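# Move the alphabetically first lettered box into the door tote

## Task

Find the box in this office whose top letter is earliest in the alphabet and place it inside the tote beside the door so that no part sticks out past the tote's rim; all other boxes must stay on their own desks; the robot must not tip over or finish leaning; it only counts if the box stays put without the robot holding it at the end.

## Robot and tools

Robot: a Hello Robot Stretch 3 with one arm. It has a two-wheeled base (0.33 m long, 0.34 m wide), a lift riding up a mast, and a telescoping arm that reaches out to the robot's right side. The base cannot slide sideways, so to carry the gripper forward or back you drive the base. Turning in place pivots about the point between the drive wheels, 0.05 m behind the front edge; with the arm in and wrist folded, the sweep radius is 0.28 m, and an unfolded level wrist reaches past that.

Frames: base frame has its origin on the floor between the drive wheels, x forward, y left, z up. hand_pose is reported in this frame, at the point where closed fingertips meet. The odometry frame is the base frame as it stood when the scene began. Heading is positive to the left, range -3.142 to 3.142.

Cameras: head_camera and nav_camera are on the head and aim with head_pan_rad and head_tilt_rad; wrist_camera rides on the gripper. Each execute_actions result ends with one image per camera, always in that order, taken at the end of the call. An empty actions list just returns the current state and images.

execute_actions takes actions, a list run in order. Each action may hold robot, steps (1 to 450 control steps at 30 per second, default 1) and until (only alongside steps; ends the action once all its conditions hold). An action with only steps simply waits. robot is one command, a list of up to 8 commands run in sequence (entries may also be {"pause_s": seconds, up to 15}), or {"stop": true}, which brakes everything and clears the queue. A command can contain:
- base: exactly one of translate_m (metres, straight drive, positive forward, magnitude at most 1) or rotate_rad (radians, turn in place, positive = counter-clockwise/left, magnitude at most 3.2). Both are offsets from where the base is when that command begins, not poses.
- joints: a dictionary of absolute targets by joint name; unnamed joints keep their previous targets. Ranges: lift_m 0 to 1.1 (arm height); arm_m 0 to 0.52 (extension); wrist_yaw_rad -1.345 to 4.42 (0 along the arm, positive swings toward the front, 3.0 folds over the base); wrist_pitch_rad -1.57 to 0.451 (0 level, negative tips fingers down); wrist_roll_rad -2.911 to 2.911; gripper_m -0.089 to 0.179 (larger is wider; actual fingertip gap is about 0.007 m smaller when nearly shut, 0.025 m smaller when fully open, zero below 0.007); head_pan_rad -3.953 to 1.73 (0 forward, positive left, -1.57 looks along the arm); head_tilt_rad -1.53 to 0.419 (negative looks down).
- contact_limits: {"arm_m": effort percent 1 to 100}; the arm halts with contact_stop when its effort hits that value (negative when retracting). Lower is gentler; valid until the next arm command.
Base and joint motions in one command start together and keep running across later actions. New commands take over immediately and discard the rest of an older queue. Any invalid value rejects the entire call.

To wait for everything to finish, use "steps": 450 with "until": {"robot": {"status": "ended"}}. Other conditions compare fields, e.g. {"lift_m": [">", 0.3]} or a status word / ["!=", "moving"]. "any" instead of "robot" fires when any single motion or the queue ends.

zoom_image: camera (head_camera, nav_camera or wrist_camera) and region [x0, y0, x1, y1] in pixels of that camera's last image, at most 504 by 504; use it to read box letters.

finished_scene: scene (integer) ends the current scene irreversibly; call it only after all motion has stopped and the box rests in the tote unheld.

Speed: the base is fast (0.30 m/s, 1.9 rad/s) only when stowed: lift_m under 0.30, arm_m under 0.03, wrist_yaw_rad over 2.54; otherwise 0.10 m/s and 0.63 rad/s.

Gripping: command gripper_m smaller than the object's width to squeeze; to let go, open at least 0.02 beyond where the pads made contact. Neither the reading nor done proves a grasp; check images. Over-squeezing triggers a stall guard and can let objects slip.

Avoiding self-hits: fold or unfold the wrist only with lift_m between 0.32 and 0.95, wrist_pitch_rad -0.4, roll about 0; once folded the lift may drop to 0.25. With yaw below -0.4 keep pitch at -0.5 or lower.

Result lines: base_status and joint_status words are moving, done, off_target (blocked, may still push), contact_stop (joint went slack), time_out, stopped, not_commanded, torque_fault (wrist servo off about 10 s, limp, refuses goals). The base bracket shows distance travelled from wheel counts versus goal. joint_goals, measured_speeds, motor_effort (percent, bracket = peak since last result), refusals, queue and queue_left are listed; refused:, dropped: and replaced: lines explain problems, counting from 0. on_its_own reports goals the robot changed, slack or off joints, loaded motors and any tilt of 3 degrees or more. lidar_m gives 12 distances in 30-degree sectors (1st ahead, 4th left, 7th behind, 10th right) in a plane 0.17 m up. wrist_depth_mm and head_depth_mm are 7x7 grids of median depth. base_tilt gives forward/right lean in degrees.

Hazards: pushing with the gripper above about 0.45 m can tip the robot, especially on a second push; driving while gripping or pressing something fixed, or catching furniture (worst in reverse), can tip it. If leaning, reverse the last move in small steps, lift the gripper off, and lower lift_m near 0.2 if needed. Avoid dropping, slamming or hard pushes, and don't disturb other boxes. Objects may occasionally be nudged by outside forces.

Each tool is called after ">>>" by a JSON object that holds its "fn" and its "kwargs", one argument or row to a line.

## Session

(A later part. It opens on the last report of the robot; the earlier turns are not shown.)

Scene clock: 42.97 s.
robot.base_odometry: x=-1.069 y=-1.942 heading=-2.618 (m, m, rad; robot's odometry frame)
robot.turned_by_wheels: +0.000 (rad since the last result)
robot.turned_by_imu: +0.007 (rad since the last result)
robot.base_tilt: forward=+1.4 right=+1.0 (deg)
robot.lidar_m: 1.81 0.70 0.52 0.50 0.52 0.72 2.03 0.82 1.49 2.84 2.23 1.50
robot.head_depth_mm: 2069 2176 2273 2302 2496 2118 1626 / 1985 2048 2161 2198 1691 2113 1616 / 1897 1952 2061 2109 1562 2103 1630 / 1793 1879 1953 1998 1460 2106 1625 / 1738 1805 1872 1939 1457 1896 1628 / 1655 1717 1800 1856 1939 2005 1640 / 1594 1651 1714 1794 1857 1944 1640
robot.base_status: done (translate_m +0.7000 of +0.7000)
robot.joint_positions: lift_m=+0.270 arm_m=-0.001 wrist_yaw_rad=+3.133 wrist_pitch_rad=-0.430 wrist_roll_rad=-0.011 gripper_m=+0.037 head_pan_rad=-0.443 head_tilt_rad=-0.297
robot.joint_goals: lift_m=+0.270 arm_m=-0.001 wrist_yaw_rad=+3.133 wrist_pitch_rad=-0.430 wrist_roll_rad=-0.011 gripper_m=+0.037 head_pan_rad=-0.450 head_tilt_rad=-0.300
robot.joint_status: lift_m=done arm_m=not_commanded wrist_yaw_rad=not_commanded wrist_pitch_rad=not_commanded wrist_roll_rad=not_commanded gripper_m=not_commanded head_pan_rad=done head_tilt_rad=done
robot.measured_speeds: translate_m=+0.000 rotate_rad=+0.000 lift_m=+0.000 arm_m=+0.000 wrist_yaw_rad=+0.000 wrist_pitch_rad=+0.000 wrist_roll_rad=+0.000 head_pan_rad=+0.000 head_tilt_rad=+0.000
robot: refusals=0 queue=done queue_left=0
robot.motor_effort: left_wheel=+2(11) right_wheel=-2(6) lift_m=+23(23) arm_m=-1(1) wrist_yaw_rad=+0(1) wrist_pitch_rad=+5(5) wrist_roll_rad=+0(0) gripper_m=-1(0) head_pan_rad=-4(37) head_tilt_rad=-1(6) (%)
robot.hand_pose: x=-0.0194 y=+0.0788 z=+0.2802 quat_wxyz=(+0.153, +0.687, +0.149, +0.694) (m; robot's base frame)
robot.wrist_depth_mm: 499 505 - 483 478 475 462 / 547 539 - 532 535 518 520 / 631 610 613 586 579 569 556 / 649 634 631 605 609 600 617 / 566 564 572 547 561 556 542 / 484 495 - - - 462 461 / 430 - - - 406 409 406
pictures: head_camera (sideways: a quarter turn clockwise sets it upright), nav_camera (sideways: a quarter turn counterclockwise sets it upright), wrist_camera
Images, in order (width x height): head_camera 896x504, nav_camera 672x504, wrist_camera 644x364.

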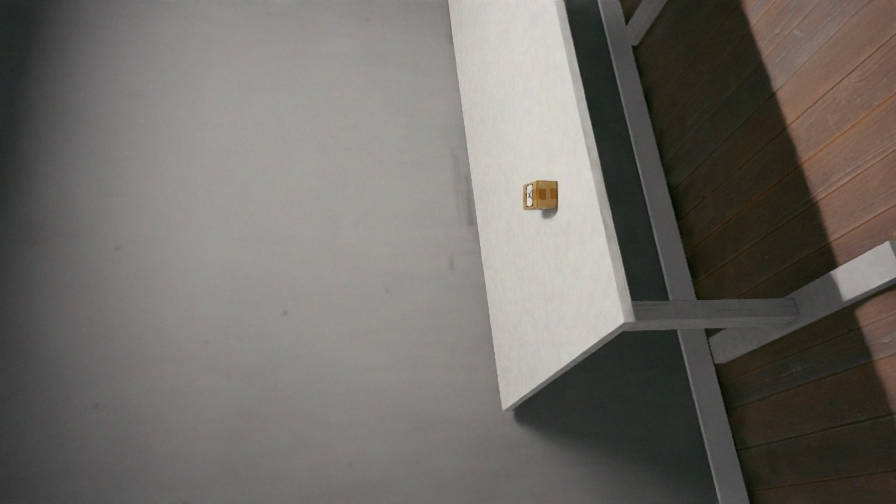

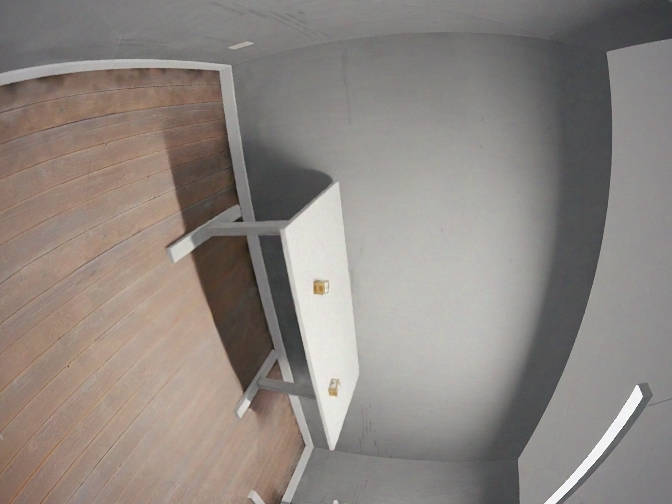

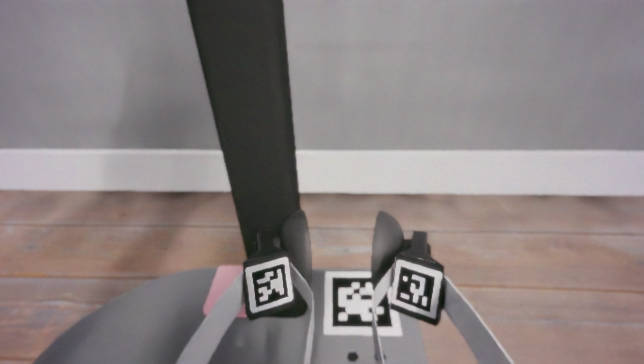

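This one looks like a "K". I'll pan further right to see the other box and look for more desks.

>>> {"fn": "execute_actions", "kwargs": {
  "actions": [
    {"robot": {"joints": {"head_pan_rad": -0.95, "head_tilt_rad": -0.3}}, "steps": 100, "until": {"robot": {"status": "ended"}}}
  ]
}}

Scene clock: 44.07 s.
robot.base_odometry: x=-1.069 y=-1.942 heading=-2.618 (m, m, rad; robot's odometry frame)
robot.turned_by_wheels: +0.000 (rad since the last result)
robot.turned_by_imu: +0.000 (rad since the last result)
robot.base_tilt: forward=+1.3 right=+0.9 (deg)
robot.lidar_m: 1.81 0.70 0.52 0.50 0.52 0.72 2.03 0.82 1.50 2.84 2.23 1.50
robot.head_depth_mm: 2939 3013 3134 3244 2808 2117 1621 / 3141 3223 3355 3539 3062 2098 1623 / 3007 3231 3403 3552 3049 2116 1640 / 2722 2823 2934 2920 2851 2127 1624 / 2424 2488 2584 2426 2553 2107 1633 / 2164 2239 2304 2289 2372 2116 1633 / 1962 2029 2111 2106 1571 2124 1639
robot.base_status: done (translate_m +0.7000 of +0.7000)
robot.joint_positions: lift_m=+0.270 arm_m=-0.001 wrist_yaw_rad=+3.133 wrist_pitch_rad=-0.430 wrist_roll_rad=-0.011 gripper_m=+0.037 head_pan_rad=-0.943 head_tilt_rad=-0.297
robot.joint_goals: lift_m=+0.270 arm_m=-0.001 wrist_yaw_rad=+3.133 wrist_pitch_rad=-0.430 wrist_roll_rad=-0.011 gripper_m=+0.037 head_pan_rad=-0.950 head_tilt_rad=-0.300
robot.joint_status: lift_m=done arm_m=not_commanded wrist_yaw_rad=not_commanded wrist_pitch_rad=not_commanded wrist_roll_rad=not_commanded gripper_m=not_commanded head_pan_rad=done head_tilt_rad=done
robot.measured_speeds: translate_m=+0.000 rotate_rad=+0.000 lift_m=+0.000 arm_m=+0.000 wrist_yaw_rad=+0.000 wrist_pitch_rad=+0.000 wrist_roll_rad=+0.000 head_pan_rad=+0.000 head_tilt_rad=+0.000
robot: refusals=0 queue=done queue_left=0
robot.motor_effort: left_wheel=+2(2) right_wheel=-2(3) lift_m=+22(23) arm_m=+0(1) wrist_yaw_rad=+1(0) wrist_pitch_rad=+5(5) wrist_roll_rad=+0(0) gripper_m=+0(0) head_pan_rad=-4(41) head_tilt_rad=-1(3) (%)
robot.hand_pose: x=-0.0194 y=+0.0788 z=+0.2802 quat_wxyz=(+0.153, +0.687, +0.149, +0.694) (m; robot's base frame)
robot.wrist_depth_mm: 510 493 - 483 478 479 468 / 555 543 - 531 526 514 508 / 623 592 593 588 572 560 565 / 663 639 633 612 615 605 617 / 583 570 567 567 569 529 539 / 485 498 - - - 469 461 / 430 - - - 404 405 401
pictures: head_camera (sideways: a quarter turn clockwise sets it upright), nav_camera (sideways: a quarter turn counterclockwise sets it upright), wrist_camera
Images, in order (width x height): head_camera 896x504, nav_camera 672x504, wrist_camera 644x364.

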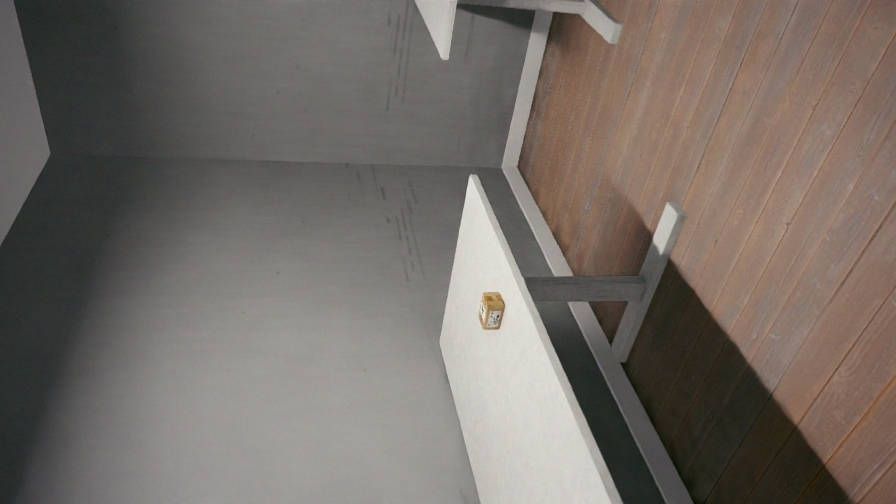

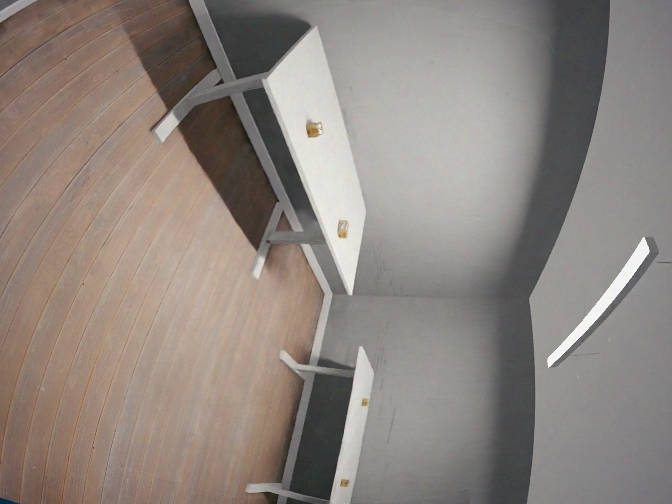

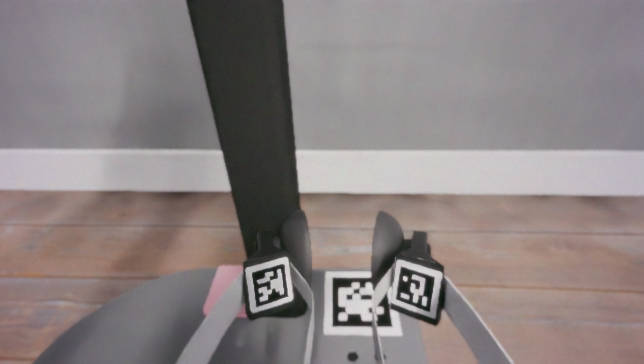

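There's a third desk along the far wall with two more boxes. I'll zoom in on this one first.

>>> {"fn": "zoom_image", "kwargs": {
  "camera": "head_camera",
  "region": [450, 270, 535, 350]
}}

Region (450, 270, 535, 350) of head_camera's 896x504 image, scaled by 5.929, with more detail than that image has; it fills the top 474 rows of this view, and the rest is white.

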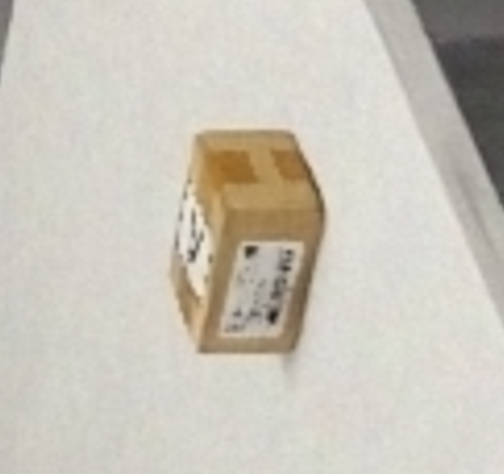

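It's still too far to read. I'll move to the middle of this area, where I should be able to read the remaining boxes.

>>> {"fn": "execute_actions", "kwargs": {
  "actions": [
    {"robot": [{"joints": {"head_pan_rad": 0.9, "head_tilt_rad": -0.35}, "base": {"rotate_rad": -1.2}}, {"base": {"translate_m": 1.0}}, {"base": {"translate_m": 0.6}}], "steps": 450, "until": {"robot": {"status": "ended"}}}
  ]
}}

Scene clock: 55.47 s.
robot.base_odometry: x=-2.317 y=-0.940 heading=+2.465 (m, m, rad; robot's odometry frame)
robot.turned_by_wheels: -1.200 (rad since the last result)
robot.turned_by_imu: -1.186 (rad since the last result)
robot.base_tilt: forward=+1.4 right=+0.9 (deg)
robot.lidar_m: 1.34 1.38 0.86 1.29 1.61 1.97 2.00 1.62 1.29 1.51 1.66 1.76
robot.head_depth_mm: 1228 1295 1381 1460 1560 1666 1495 / 1204 1266 1334 1411 1503 1578 698 / 1170 1226 1290 1368 1440 892 696 / 1134 1187 1260 1334 1237 890 696 / 1104 1166 1216 1277 1241 893 696 / 1075 1125 1180 1249 1235 888 698 / 1055 1093 1153 1208 1243 891 698
robot.base_status: done (translate_m +0.6000 of +0.6000)
robot.joint_positions: lift_m=+0.270 arm_m=-0.001 wrist_yaw_rad=+3.133 wrist_pitch_rad=-0.430 wrist_roll_rad=-0.011 gripper_m=+0.037 head_pan_rad=+0.893 head_tilt_rad=-0.347
robot.joint_goals: lift_m=+0.270 arm_m=-0.001 wrist_yaw_rad=+3.133 wrist_pitch_rad=-0.430 wrist_roll_rad=-0.011 gripper_m=+0.037 head_pan_rad=+0.900 head_tilt_rad=-0.350
robot.joint_status: lift_m=done arm_m=not_commanded wrist_yaw_rad=not_commanded wrist_pitch_rad=not_commanded wrist_roll_rad=not_commanded gripper_m=not_commanded head_pan_rad=done head_tilt_rad=done
robot.measured_speeds: translate_m=+0.000 rotate_rad=+0.000 lift_m=+0.000 arm_m=+0.000 wrist_yaw_rad=+0.000 wrist_pitch_rad=+0.000 wrist_roll_rad=+0.000 head_pan_rad=+0.000 head_tilt_rad=+0.000
robot: refusals=0 queue=done queue_left=0
robot.motor_effort: left_wheel=+2(10) right_wheel=-2(8) lift_m=+22(22) arm_m=-1(1) wrist_yaw_rad=+0(1) wrist_pitch_rad=+5(5) wrist_roll_rad=+0(0) gripper_m=-1(0) head_pan_rad=+4(49) head_tilt_rad=-1(6) (%)
robot.hand_pose: x=-0.0194 y=+0.0788 z=+0.2802 quat_wxyz=(+0.153, +0.687, +0.149, +0.694) (m; robot's base frame)
robot.wrist_depth_mm: - - - - - - 964 / - - - - - - 984 / 897 893 862 890 830 819 791 / 700 694 672 661 672 651 620 / 572 576 557 553 563 553 535 / 497 495 - - - 458 465 / 430 - - - 409 405 406
pictures: head_camera (sideways: a quarter turn clockwise sets it upright), nav_camera (sideways: a quarter turn counterclockwise sets it upright), wrist_camera
Images, in order (width x height): head_camera 896x504, nav_camera 672x504, wrist_camera 644x364.

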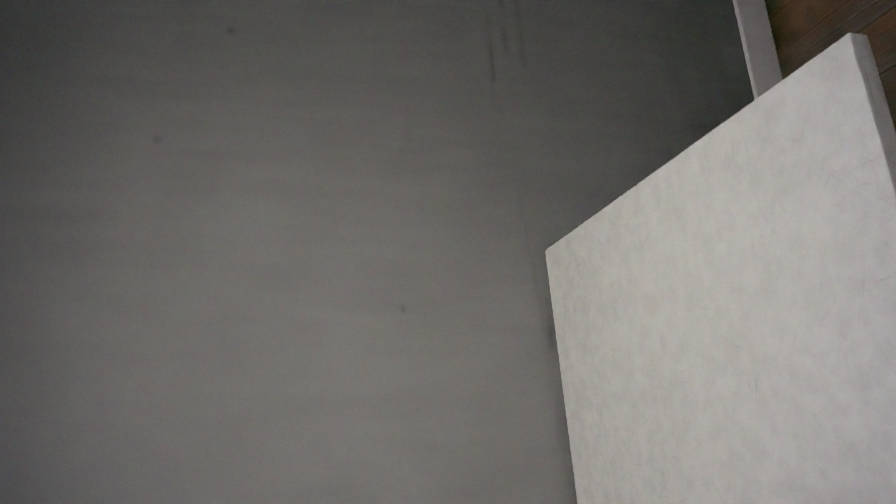

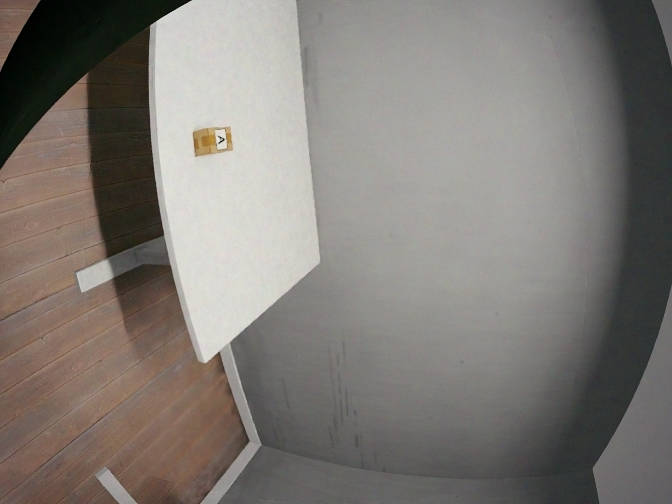

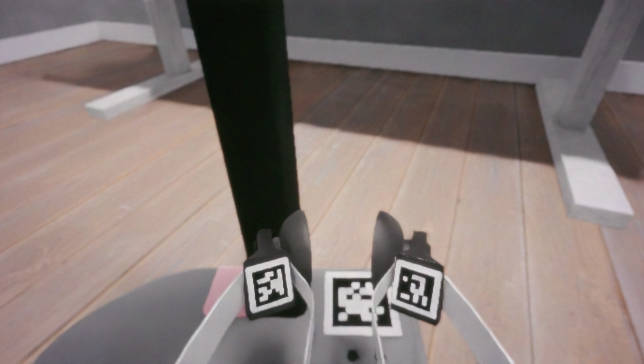

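The box shows up in the nav camera, so I'll zoom in there.

>>> {"fn": "zoom_image", "kwargs": {
  "camera": "nav_camera",
  "region": [170, 100, 260, 180]
}}

Region (170, 100, 260, 180) of nav_camera's 672x504 image, scaled by 5.600, with more detail than that image has.

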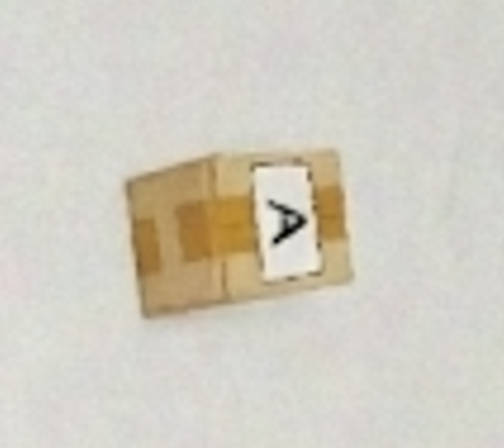

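That box is "A", which is first in the alphabet, so it's the target. I'll turn so the arm side faces the desk, raising the lift and unfolding the wrist on the way.

>>> {"fn": "execute_actions", "kwargs": {
  "actions": [
    {"robot": {"joints": {"lift_m": 0.93, "head_pan_rad": -1.5, "head_tilt_rad": -0.6}, "base": {"rotate_rad": 2.77}}, "steps": 60, "until": {"robot": {"lift_m": [">", 0.4]}}},
    {"robot": {"joints": {"wrist_yaw_rad": 0.0, "wrist_pitch_rad": -0.4, "gripper_m": 0.15}}, "steps": 300, "until": {"robot": {"status": "ended"}}}
  ]
}}

Scene clock: 63.53 s.
robot.base_odometry: x=-2.317 y=-0.940 heading=-1.048 (m, m, rad; robot's odometry frame)
robot.turned_by_wheels: +2.770 (rad since the last result)
robot.turned_by_imu: +2.764 (rad since the last result)
robot.base_tilt: forward=+1.4 right=+1.0 (deg)
robot.lidar_m: 1.97 2.07 1.62 1.29 1.82 1.66 1.34 1.75 0.86 0.93 1.33 1.28
robot.head_depth_mm: 1042 1133 1240 1110 843 - - / 1050 1142 1245 1113 875 - - / 1061 1164 1264 1114 872 - - / 1076 1169 1280 1120 819 741 1260 / 1084 1185 1302 1114 819 1078 1277 / 1097 1202 1321 1119 847 743 1276 / 1109 1212 1335 1119 846 1409 1280
robot.base_status: done (rotate_rad +2.7699 of +2.7700)
robot.joint_positions: lift_m=+0.930 arm_m=-0.001 wrist_yaw_rad=+0.002 wrist_pitch_rad=-0.418 wrist_roll_rad=-0.011 gripper_m=+0.150 head_pan_rad=-1.493 head_tilt_rad=-0.593
robot.joint_goals: lift_m=+0.930 arm_m=-0.001 wrist_yaw_rad=+0.000 wrist_pitch_rad=-0.400 wrist_roll_rad=-0.011 gripper_m=+0.150 head_pan_rad=-1.500 head_tilt_rad=-0.600
robot.joint_status: lift_m=done arm_m=not_commanded wrist_yaw_rad=done wrist_pitch_rad=done wrist_roll_rad=not_commanded gripper_m=done head_pan_rad=done head_tilt_rad=done
robot.measured_speeds: translate_m=+0.000 rotate_rad=+0.000 lift_m=+0.000 arm_m=+0.000 wrist_yaw_rad=+0.000 wrist_pitch_rad=+0.000 wrist_roll_rad=+0.000 head_pan_rad=+0.000 head_tilt_rad=+0.000
robot: refusals=0 queue=done queue_left=0
robot.motor_effort: left_wheel=-2(8) right_wheel=+2(8) lift_m=+34(37) arm_m=-1(1) wrist_yaw_rad=-2(4) wrist_pitch_rad=+6(8) wrist_roll_rad=+0(0) gripper_m=+0(83) head_pan_rad=-4(49) head_tilt_rad=-3(19) (%)
robot.hand_pose: x=-0.0211 y=-0.3684 z=+0.9423 quat_wxyz=(+0.696, +0.149, -0.687, -0.146) (m; robot's base frame)
robot.wrist_depth_mm: - 954 937 896 900 865 864 / - - - - 914 926 932 / 792 798 776 775 733 - - / 614 604 594 590 580 580 - / 508 505 469 475 483 484 - / 428 434 411 404 400 407 410 / - - - - - - -
pictures: head_camera (sideways: a quarter turn clockwise sets it upright), nav_camera (sideways: a quarter turn counterclockwise sets it upright), wrist_camera
Images, in order (width x height): head_camera 896x504, nav_camera 672x504, wrist_camera 644x364.

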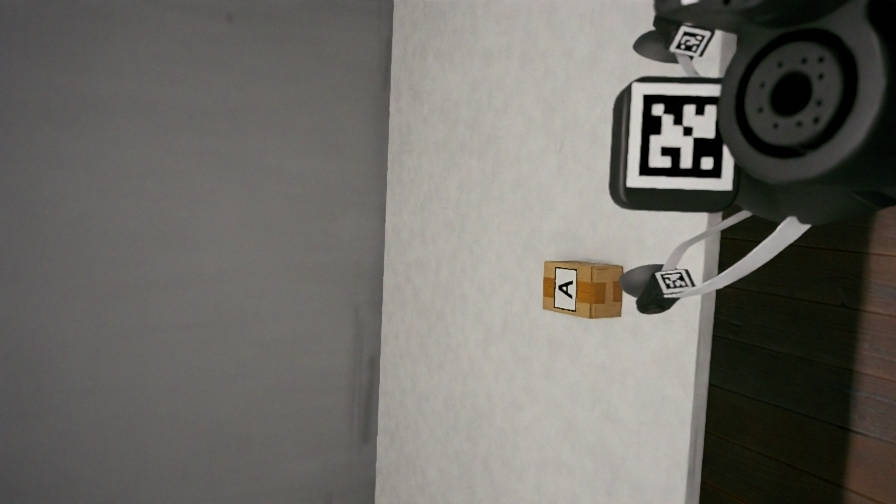

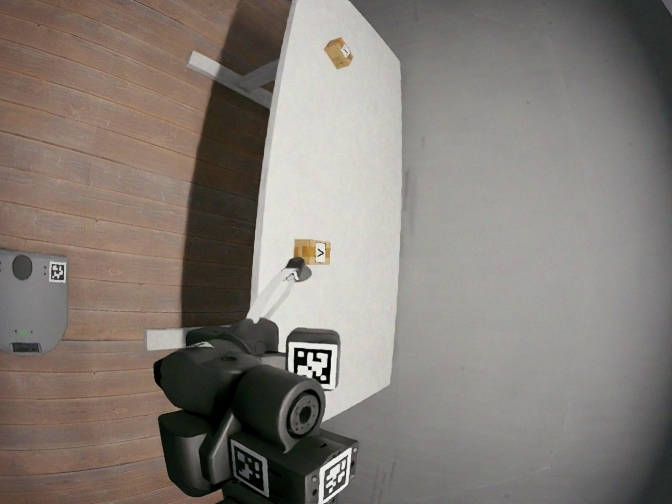

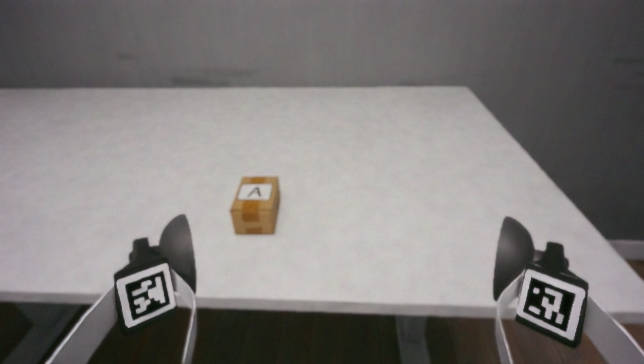

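The "A" box sits slightly forward of the gripper line. I'll drive forward a little, level the wrist, and lower the lift to roughly box height.

>>> {"fn": "execute_actions", "kwargs": {
  "actions": [
    {"robot": {"joints": {"wrist_pitch_rad": 0.0, "lift_m": 0.67}, "base": {"translate_m": 0.1}}, "steps": 300, "until": {"robot": {"status": "ended"}}}
  ]
}}

Scene clock: 69.43 s.
robot.base_odometry: x=-2.267 y=-1.027 heading=-1.048 (m, m, rad; robot's odometry frame)
robot.turned_by_wheels: +0.000 (rad since the last result)
robot.turned_by_imu: +0.002 (rad since the last result)
robot.base_tilt: forward=+1.3 right=+1.0 (deg)
robot.lidar_m: 1.88 1.96 1.57 1.28 1.81 1.74 1.43 1.76 0.90 1.28 1.21 1.20
robot.head_depth_mm: 1040 1138 1246 1109 845 718 1237 / 1048 1148 1258 1115 844 717 1244 / 1062 1149 1271 1122 797 719 1295 / 1072 1174 1292 1120 846 740 1247 / 1083 1189 1297 1120 843 742 1276 / 1096 1202 1321 1118 841 741 1280 / 1108 1221 1337 1121 844 1403 1279
robot.base_status: done (translate_m +0.1000 of +0.1000)
robot.joint_positions: lift_m=+0.670 arm_m=-0.001 wrist_yaw_rad=+0.002 wrist_pitch_rad=-0.022 wrist_roll_rad=-0.011 gripper_m=+0.150 head_pan_rad=-1.493 head_tilt_rad=-0.593
robot.joint_goals: lift_m=+0.670 arm_m=-0.001 wrist_yaw_rad=+0.000 wrist_pitch_rad=+0.000 wrist_roll_rad=-0.011 gripper_m=+0.150 head_pan_rad=-1.500 head_tilt_rad=-0.600
robot.joint_status: lift_m=done arm_m=not_commanded wrist_yaw_rad=done wrist_pitch_rad=done wrist_roll_rad=not_commanded gripper_m=done head_pan_rad=done head_tilt_rad=done
robot.measured_speeds: translate_m=+0.000 rotate_rad=+0.000 lift_m=+0.000 arm_m=+0.000 wrist_yaw_rad=+0.000 wrist_pitch_rad=+0.000 wrist_roll_rad=+0.000 head_pan_rad=+0.000 head_tilt_rad=+0.000
robot: refusals=0 queue=done queue_left=0
robot.motor_effort: left_wheel=-2(4) right_wheel=+2(5) lift_m=+22(32) arm_m=-1(1) wrist_yaw_rad=-2(3) wrist_pitch_rad=+7(6) wrist_roll_rad=+0(0) gripper_m=+0(0) head_pan_rad=-4(4) head_tilt_rad=-2(3) (%)
robot.hand_pose: x=-0.0210 y=-0.3998 z=+0.7794 quat_wxyz=(+0.711, +0.009, -0.703, -0.007) (m; robot's base frame)
robot.wrist_depth_mm: - - 943 944 944 905 890 / - - - 933 909 918 906 / - - - - - 969 901 / 613 610 597 460 588 570 565 / 351 374 346 345 343 354 337 / 290 284 279 273 270 270 260 / - - - - - - -
pictures: head_camera (sideways: a quarter turn clockwise sets it upright), nav_camera (sideways: a quarter turn counterclockwise sets it upright), wrist_camera
Images, in order (width x height): head_camera 896x504, nav_camera 672x504, wrist_camera 644x364.

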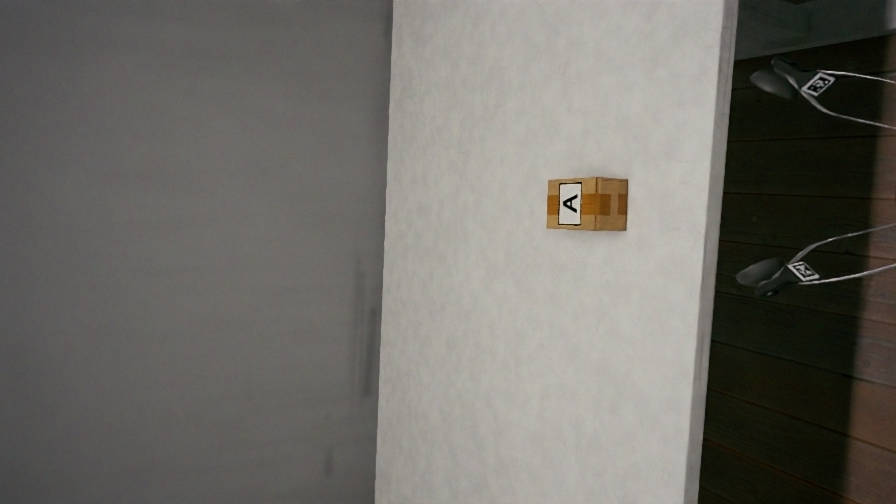

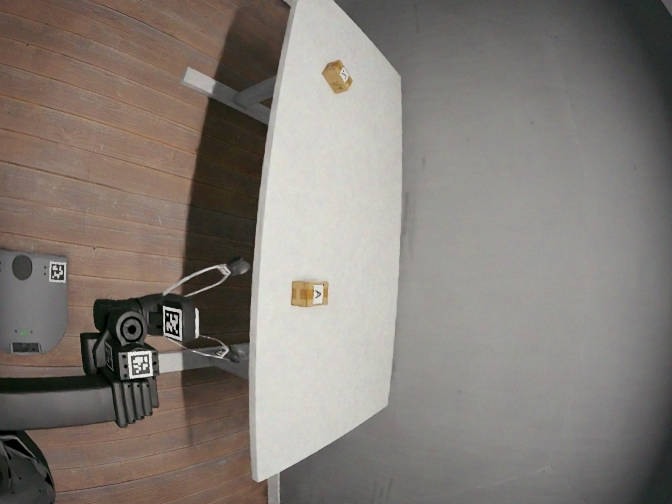

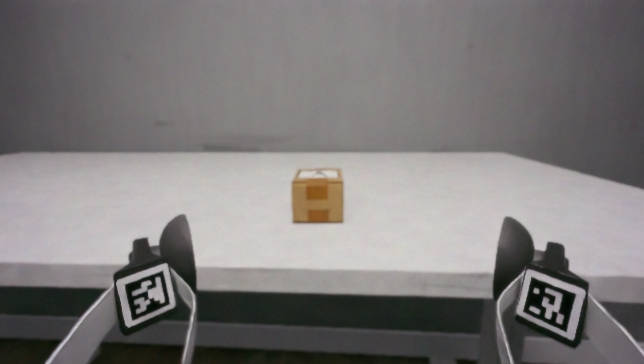

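The alignment is close. The box is about 3.5 cm forward of the gripper centre and slightly lower. I'll correct for that and extend part of the way.

>>> {"fn": "execute_actions", "kwargs": {
  "actions": [
    {"robot": {"joints": {"lift_m": 0.648, "gripper_m": 0.175}, "base": {"translate_m": 0.035}}, "steps": 200, "until": {"robot": {"status": "ended"}}},
    {"robot": {"joints": {"arm_m": 0.15}}, "steps": 200, "until": {"robot": {"status": "ended"}}}
  ]
}}

Scene clock: 74.60 s.
robot.base_odometry: x=-2.250 y=-1.057 heading=-1.048 (m, m, rad; robot's odometry frame)
robot.turned_by_wheels: +0.000 (rad since the last result)
robot.turned_by_imu: +0.001 (rad since the last result)
robot.base_tilt: forward=+1.3 right=+1.0 (deg)
robot.lidar_m: 1.84 1.93 1.53 1.28 1.81 1.76 1.47 1.76 0.91 1.27 1.18 1.20
robot.head_depth_mm: 1042 1135 1248 1109 842 720 1280 / 1051 1146 1261 1109 839 720 - / 1067 1154 1277 1115 790 708 - / 1079 1166 1295 1115 846 740 1277 / 1086 1185 1303 1114 842 742 1279 / 1094 1195 1333 1121 843 742 1290 / 1112 1216 1340 1121 851 1416 1287
robot.base_status: done (translate_m +0.0350 of +0.0350)
robot.joint_positions: lift_m=+0.648 arm_m=+0.150 wrist_yaw_rad=+0.001 wrist_pitch_rad=-0.021 wrist_roll_rad=-0.011 gripper_m=+0.175 head_pan_rad=-1.493 head_tilt_rad=-0.593
robot.joint_goals: lift_m=+0.648 arm_m=+0.150 wrist_yaw_rad=+0.000 wrist_pitch_rad=+0.000 wrist_roll_rad=-0.011 gripper_m=+0.175 head_pan_rad=-1.500 head_tilt_rad=-0.600
robot.joint_status: lift_m=done arm_m=done wrist_yaw_rad=done wrist_pitch_rad=done wrist_roll_rad=not_commanded gripper_m=done head_pan_rad=done head_tilt_rad=done
robot.measured_speeds: translate_m=+0.000 rotate_rad=+0.000 lift_m=+0.000 arm_m=+0.000 wrist_yaw_rad=+0.000 wrist_pitch_rad=+0.000 wrist_roll_rad=+0.000 head_pan_rad=+0.000 head_tilt_rad=+0.000
robot: refusals=0 queue=done queue_left=0
robot.motor_effort: left_wheel=-2(4) right_wheel=+2(6) lift_m=+22(19) arm_m=+5(6) wrist_yaw_rad=-2(2) wrist_pitch_rad=+7(7) wrist_roll_rad=+0(0) gripper_m=+0(81) head_pan_rad=-5(4) head_tilt_rad=-3(3) (%)
robot.hand_pose: x=-0.0211 y=-0.5502 z=+0.7575 quat_wxyz=(+0.711, +0.008, -0.703, -0.007) (m; robot's base frame)
robot.wrist_depth_mm: 850 836 814 794 771 786 736 / 866 869 833 817 819 802 789 / 919 889 847 839 832 828 799 / 497 491 492 422 482 473 477 / 289 314 286 219 259 280 281 / 203 - 202 200 199 198 211 / 150 149 155 154 155 153 141
pictures: head_camera (sideways: a quarter turn clockwise sets it upright), nav_camera (sideways: a quarter turn counterclockwise sets it upright), wrist_camera
Images, in order (width x height): head_camera 896x504, nav_camera 672x504, wrist_camera 644x364.

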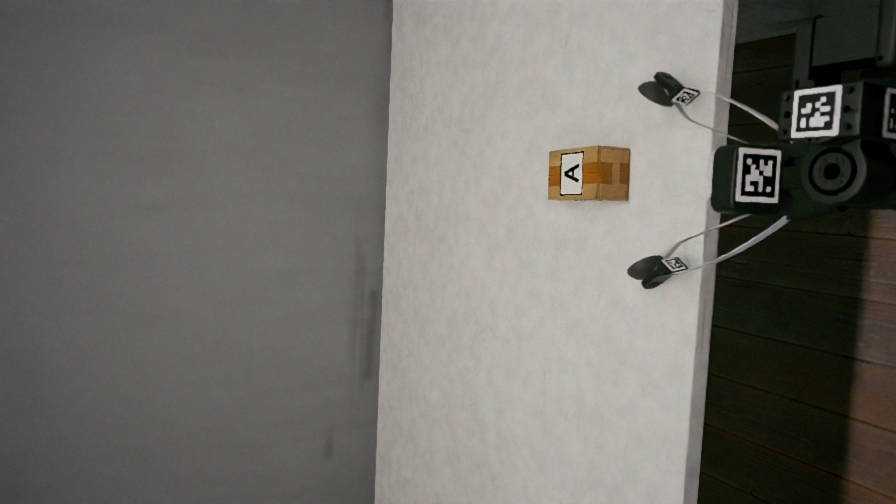

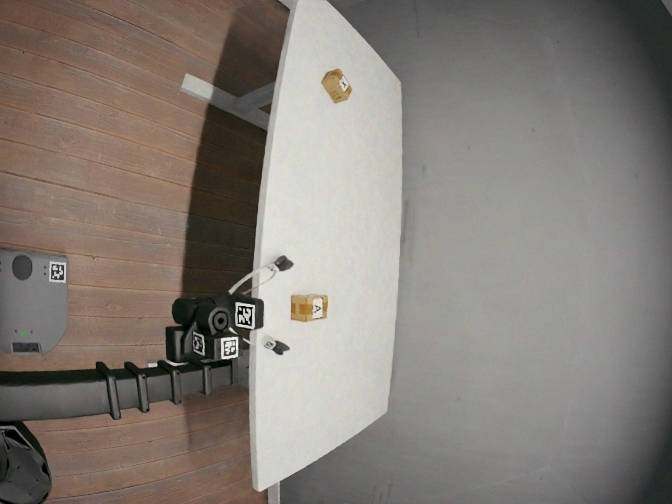

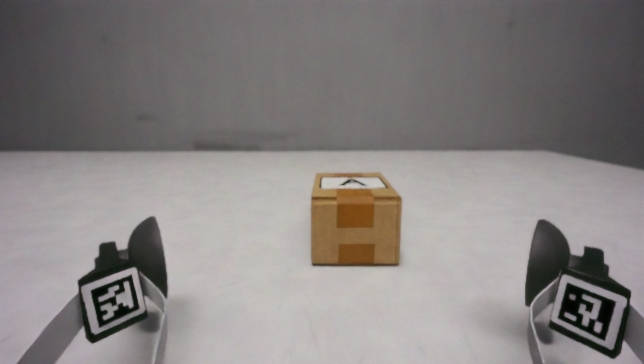

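The box is now centred between the fingers. I'll extend the rest of the way and close the gripper.

>>> {"fn": "execute_actions", "kwargs": {
  "actions": [
    {"robot": {"joints": {"arm_m": 0.25}}, "steps": 200, "until": {"robot": {"status": "ended"}}},
    {"robot": {"joints": {"gripper_m": 0.03}}, "steps": 100, "until": {"robot": {"gripper_m_status": ["!=", "moving"]}}}
  ]
}}

Scene clock: 78.57 s.
robot.base_odometry: x=-2.250 y=-1.057 heading=-1.048 (m, m, rad; robot's odometry frame)
robot.turned_by_wheels: +0.000 (rad since the last result)
robot.turned_by_imu: +0.001 (rad since the last result)
robot.base_tilt: forward=+1.4 right=+1.0 (deg)
robot.lidar_m: 1.84 1.93 1.54 1.28 1.82 1.76 1.47 1.76 0.91 1.28 1.18 1.20
robot.head_depth_mm: 1037 1130 1237 1111 844 719 - / 1056 1146 1262 1110 844 - 1218 / 1062 1156 1277 1116 798 - 1252 / 1067 1174 1290 1121 844 742 1281 / 1088 1189 1310 1116 845 742 1282 / 1098 1198 1326 1116 845 740 1282 / 1114 1220 1345 1118 844 1408 1279
robot.base_status: done (translate_m +0.0350 of +0.0350)
robot.joint_positions: lift_m=+0.648 arm_m=+0.250 wrist_yaw_rad=+0.001 wrist_pitch_rad=-0.021 wrist_roll_rad=-0.011 gripper_m=+0.031 head_pan_rad=-1.493 head_tilt_rad=-0.593
robot.joint_goals: lift_m=+0.648 arm_m=+0.250 wrist_yaw_rad=+0.000 wrist_pitch_rad=+0.000 wrist_roll_rad=-0.011 gripper_m=+0.030 head_pan_rad=-1.500 head_tilt_rad=-0.600
robot.joint_status: lift_m=done arm_m=done wrist_yaw_rad=done wrist_pitch_rad=done wrist_roll_rad=not_commanded gripper_m=done head_pan_rad=done head_tilt_rad=done
robot.measured_speeds: translate_m=+0.000 rotate_rad=+0.000 lift_m=+0.000 arm_m=+0.000 wrist_yaw_rad=+0.000 wrist_pitch_rad=+0.000 wrist_roll_rad=+0.000 head_pan_rad=+0.000 head_tilt_rad=+0.000
robot: refusals=0 queue=done queue_left=0
robot.motor_effort: left_wheel=-2(2) right_wheel=+2(2) lift_m=+23(22) arm_m=+5(9) wrist_yaw_rad=-1(1) wrist_pitch_rad=+7(7) wrist_roll_rad=+0(0) gripper_m=-32(91) head_pan_rad=-4(3) head_tilt_rad=-3(3) (%)
robot.hand_pose: x=-0.0212 y=-0.6502 z=+0.7575 quat_wxyz=(+0.711, +0.008, -0.703, -0.007) (m; robot's base frame)
robot.wrist_depth_mm: 759 754 723 710 688 687 665 / 769 753 743 725 722 701 694 / 796 801 762 751 760 725 700 / 497 491 479 490 477 478 464 / 287 285 306 148 161 278 278 / 203 202 - 126 120 197 197 / 157 156 155 130 141 153 153
pictures: head_camera (sideways: a quarter turn clockwise sets it upright), nav_camera (sideways: a quarter turn counterclockwise sets it upright), wrist_camera
Images, in order (width x height): head_camera 896x504, nav_camera 672x504, wrist_camera 644x364.

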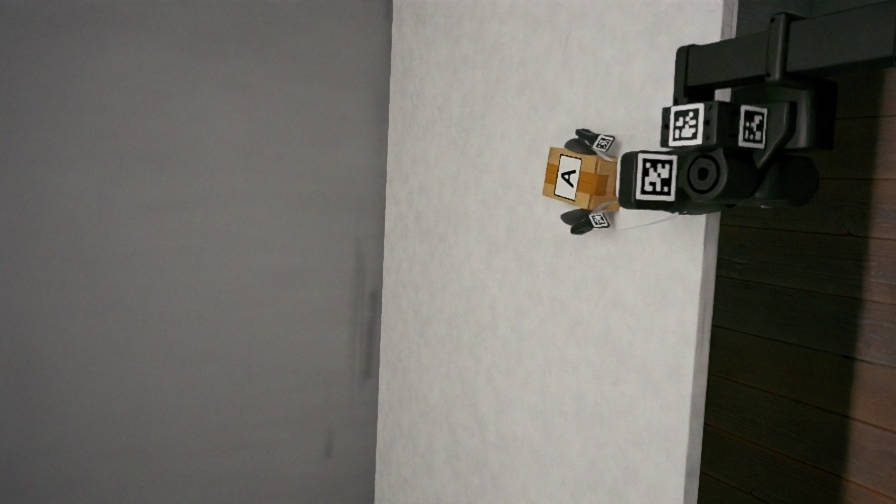

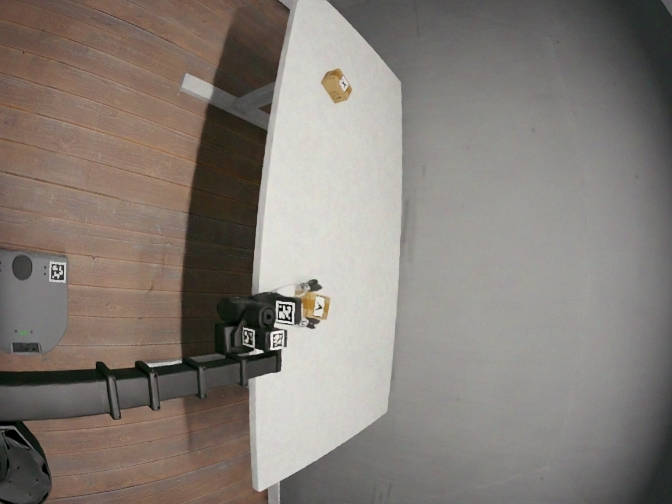

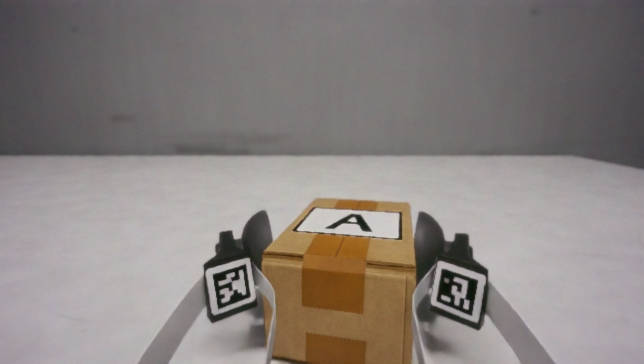

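The box is in the gripper. I'll lift it off the desk and retract the arm.

>>> {"fn": "execute_actions", "kwargs": {
  "actions": [
    {"robot": [{"joints": {"lift_m": 0.7}}, {"joints": {"arm_m": 0.0}}], "steps": 300, "until": {"robot": {"status": "ended"}}}
  ]
}}

Scene clock: 84.13 s.
robot.base_odometry: x=-2.250 y=-1.057 heading=-1.048 (m, m, rad; robot's odometry frame)
robot.turned_by_wheels: +0.000 (rad since the last result)
robot.turned_by_imu: +0.001 (rad since the last result)
robot.base_tilt: forward=+1.3 right=+1.0 (deg)
robot.lidar_m: 1.84 1.93 1.54 1.28 1.81 1.77 1.47 1.76 0.91 1.28 1.18 1.20
robot.head_depth_mm: 1044 1139 1236 1115 844 719 1242 / 1047 1147 1254 1109 841 699 1281 / 1059 1159 1280 1113 844 561 1223 / 1071 1171 1290 1119 841 721 1275 / 1087 1184 1305 1119 843 744 1289 / 1094 1202 1326 1109 848 745 1282 / 1114 1225 1348 1118 848 1415 1273
robot.base_status: done (translate_m +0.0350 of +0.0350)
robot.joint_positions: lift_m=+0.700 arm_m=+0.000 wrist_yaw_rad=+0.001 wrist_pitch_rad=-0.026 wrist_roll_rad=-0.011 gripper_m=+0.031 head_pan_rad=-1.493 head_tilt_rad=-0.593
robot.joint_goals: lift_m=+0.700 arm_m=+0.000 wrist_yaw_rad=+0.000 wrist_pitch_rad=+0.000 wrist_roll_rad=-0.011 gripper_m=+0.030 head_pan_rad=-1.500 head_tilt_rad=-0.600
robot.joint_status: lift_m=done arm_m=done wrist_yaw_rad=done wrist_pitch_rad=done wrist_roll_rad=not_commanded gripper_m=done head_pan_rad=done head_tilt_rad=done
robot.measured_speeds: translate_m=+0.000 rotate_rad=+0.000 lift_m=+0.000 arm_m=+0.000 wrist_yaw_rad=+0.000 wrist_pitch_rad=+0.000 wrist_roll_rad=+0.000 head_pan_rad=+0.000 head_tilt_rad=+0.000
robot: refusals=0 queue=done queue_left=0
robot.motor_effort: left_wheel=-2(2) right_wheel=+2(2) lift_m=+34(34) arm_m=-4(4) wrist_yaw_rad=-1(1) wrist_pitch_rad=+9(9) wrist_roll_rad=+0(0) gripper_m=-19(23) head_pan_rad=-4(4) head_tilt_rad=-3(3) (%)
robot.hand_pose: x=-0.0212 y=-0.4009 z=+0.8076 quat_wxyz=(+0.711, +0.010, -0.703, -0.009) (m; robot's base frame)
robot.wrist_depth_mm: - - 954 924 901 887 884 / - - - 982 940 927 910 / - - - - - 956 909 / 728 714 706 698 695 689 917 / 430 414 450 149 162 408 408 / 297 297 - 126 119 290 293 / - - - 130 272 - -
pictures: head_camera (sideways: a quarter turn clockwise sets it upright), nav_camera (sideways: a quarter turn counterclockwise sets it upright), wrist_camera
Images, in order (width x height): head_camera 896x504, nav_camera 672x504, wrist_camera 644x364.

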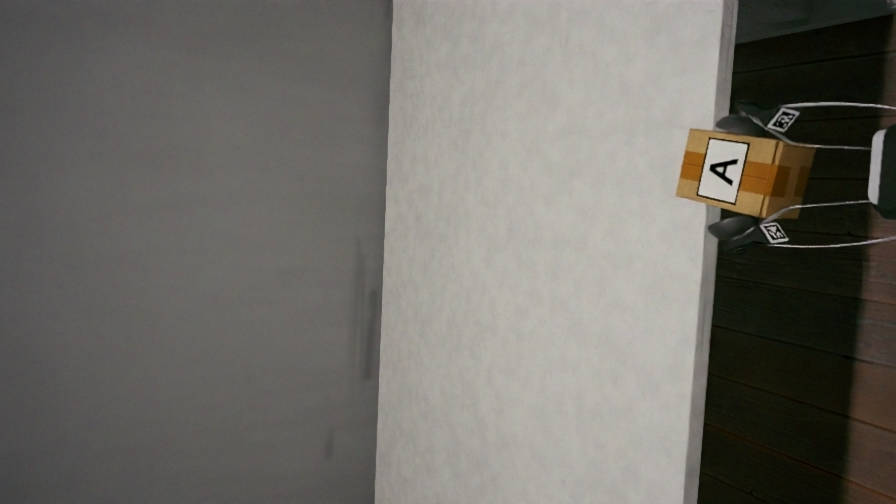

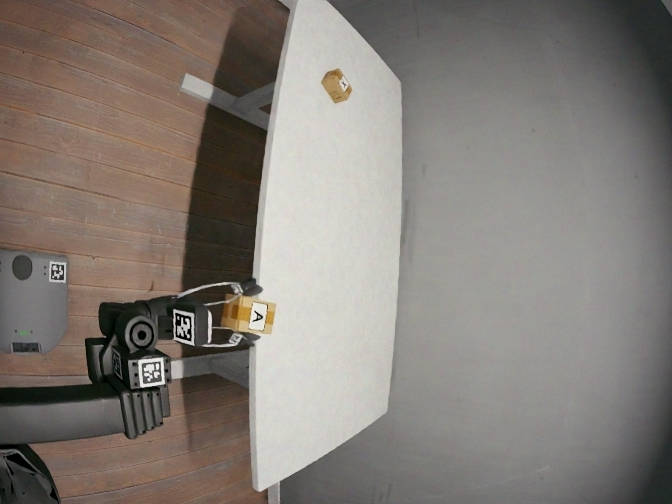

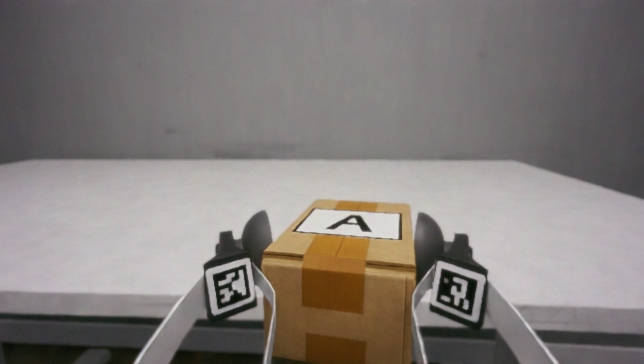

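The box is held securely. I'll fold the wrist in toward the base so I can use the faster travel speed, and start driving toward the corridor.

>>> {"fn": "execute_actions", "kwargs": {
  "actions": [
    {"robot": {"joints": {"wrist_pitch_rad": -0.4, "wrist_yaw_rad": 2.6, "lift_m": 0.36, "head_pan_rad": 0.0, "head_tilt_rad": -0.3}, "base": {"translate_m": 1.0}}, "steps": 200, "until": {"robot": {"wrist_yaw_rad": [">", 2.58]}}},
    {"robot": {"joints": {"lift_m": 0.28}}, "steps": 300, "until": {"robot": {"status": "ended"}}}
  ]
}}

Scene clock: 92.07 s.
robot.base_odometry: x=-1.751 y=-1.924 heading=-1.048 (m, m, rad; robot's odometry frame)
robot.turned_by_wheels: +0.000 (rad since the last result)
robot.turned_by_imu: +0.005 (rad since the last result)
robot.base_tilt: forward=+1.3 right=+0.9 (deg)
robot.lidar_m: 0.84 0.89 1.24 1.26 1.61 2.30 2.47 1.60 1.35 0.86 1.16 0.87
robot.head_depth_mm: 698 728 761 803 841 890 944 / 708 737 770 808 849 880 950 / 707 740 771 810 852 905 957 / 712 739 778 810 853 909 958 / 712 743 780 815 856 914 967 / 716 747 786 819 867 915 971 / 718 748 785 821 865 919 969
robot.base_status: done (translate_m +1.0000 of +1.0000)
robot.joint_positions: lift_m=+0.280 arm_m=+0.000 wrist_yaw_rad=+2.598 wrist_pitch_rad=-0.422 wrist_roll_rad=-0.011 gripper_m=+0.031 head_pan_rad=-0.007 head_tilt_rad=-0.309
robot.joint_goals: lift_m=+0.280 arm_m=+0.000 wrist_yaw_rad=+2.600 wrist_pitch_rad=-0.400 wrist_roll_rad=-0.011 gripper_m=+0.030 head_pan_rad=+0.000 head_tilt_rad=-0.300
robot.joint_status: lift_m=done arm_m=done wrist_yaw_rad=done wrist_pitch_rad=done wrist_roll_rad=not_commanded gripper_m=done head_pan_rad=done head_tilt_rad=done
robot.measured_speeds: translate_m=+0.000 rotate_rad=+0.000 lift_m=+0.000 arm_m=+0.000 wrist_yaw_rad=+0.000 wrist_pitch_rad=+0.000 wrist_roll_rad=+0.000 head_pan_rad=+0.000 head_tilt_rad=+0.000
robot: refusals=0 queue=done queue_left=0
robot.motor_effort: left_wheel=-2(6) right_wheel=+2(8) lift_m=+22(37) arm_m=-4(4) wrist_yaw_rad=+2(7) wrist_pitch_rad=+7(8) wrist_roll_rad=+0(0) gripper_m=-19(19) head_pan_rad=+4(47) head_tilt_rad=+4(21) (%)
robot.hand_pose: x=+0.0945 y=+0.0462 z=+0.2919 quat_wxyz=(+0.329, +0.702, -0.041, +0.630) (m; robot's base frame)
robot.wrist_depth_mm: - - - - - 787 648 / - - - - - 835 673 / 934 921 901 913 888 830 685 / 714 709 713 688 685 677 651 / 597 592 607 148 161 570 555 / - 495 - 125 120 479 475 / - - - 130 398 423 412
pictures: head_camera (sideways: a quarter turn clockwise sets it upright), nav_camera (sideways: a quarter turn counterclockwise sets it upright), wrist_camera
Images, in order (width x height): head_camera 896x504, nav_camera 672x504, wrist_camera 644x364.

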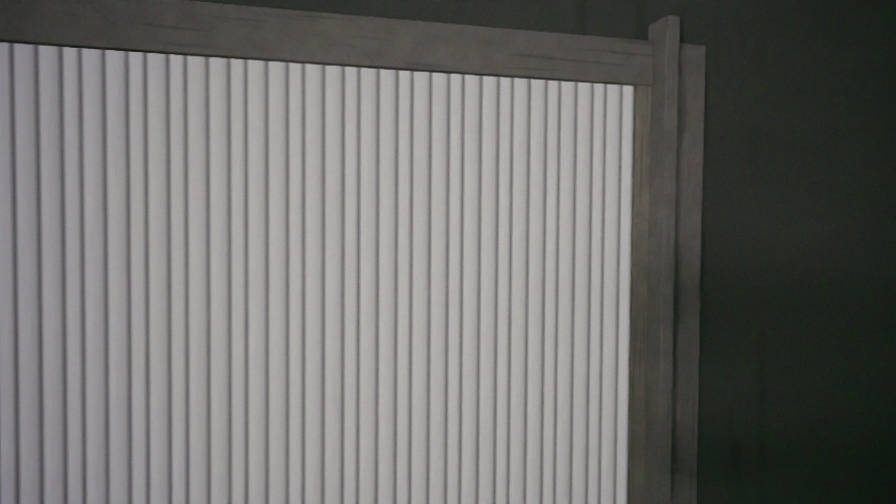

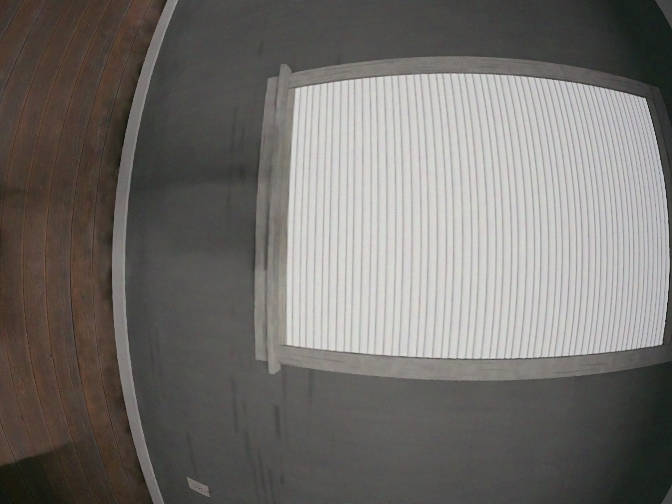

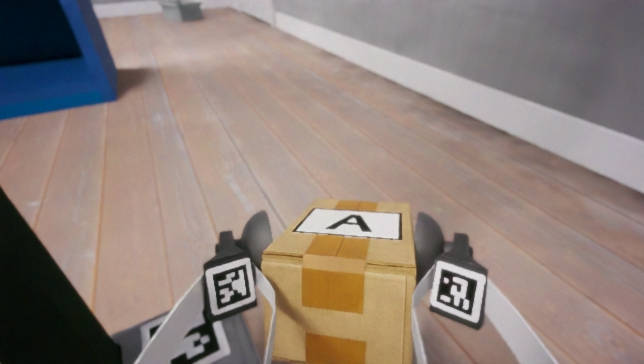

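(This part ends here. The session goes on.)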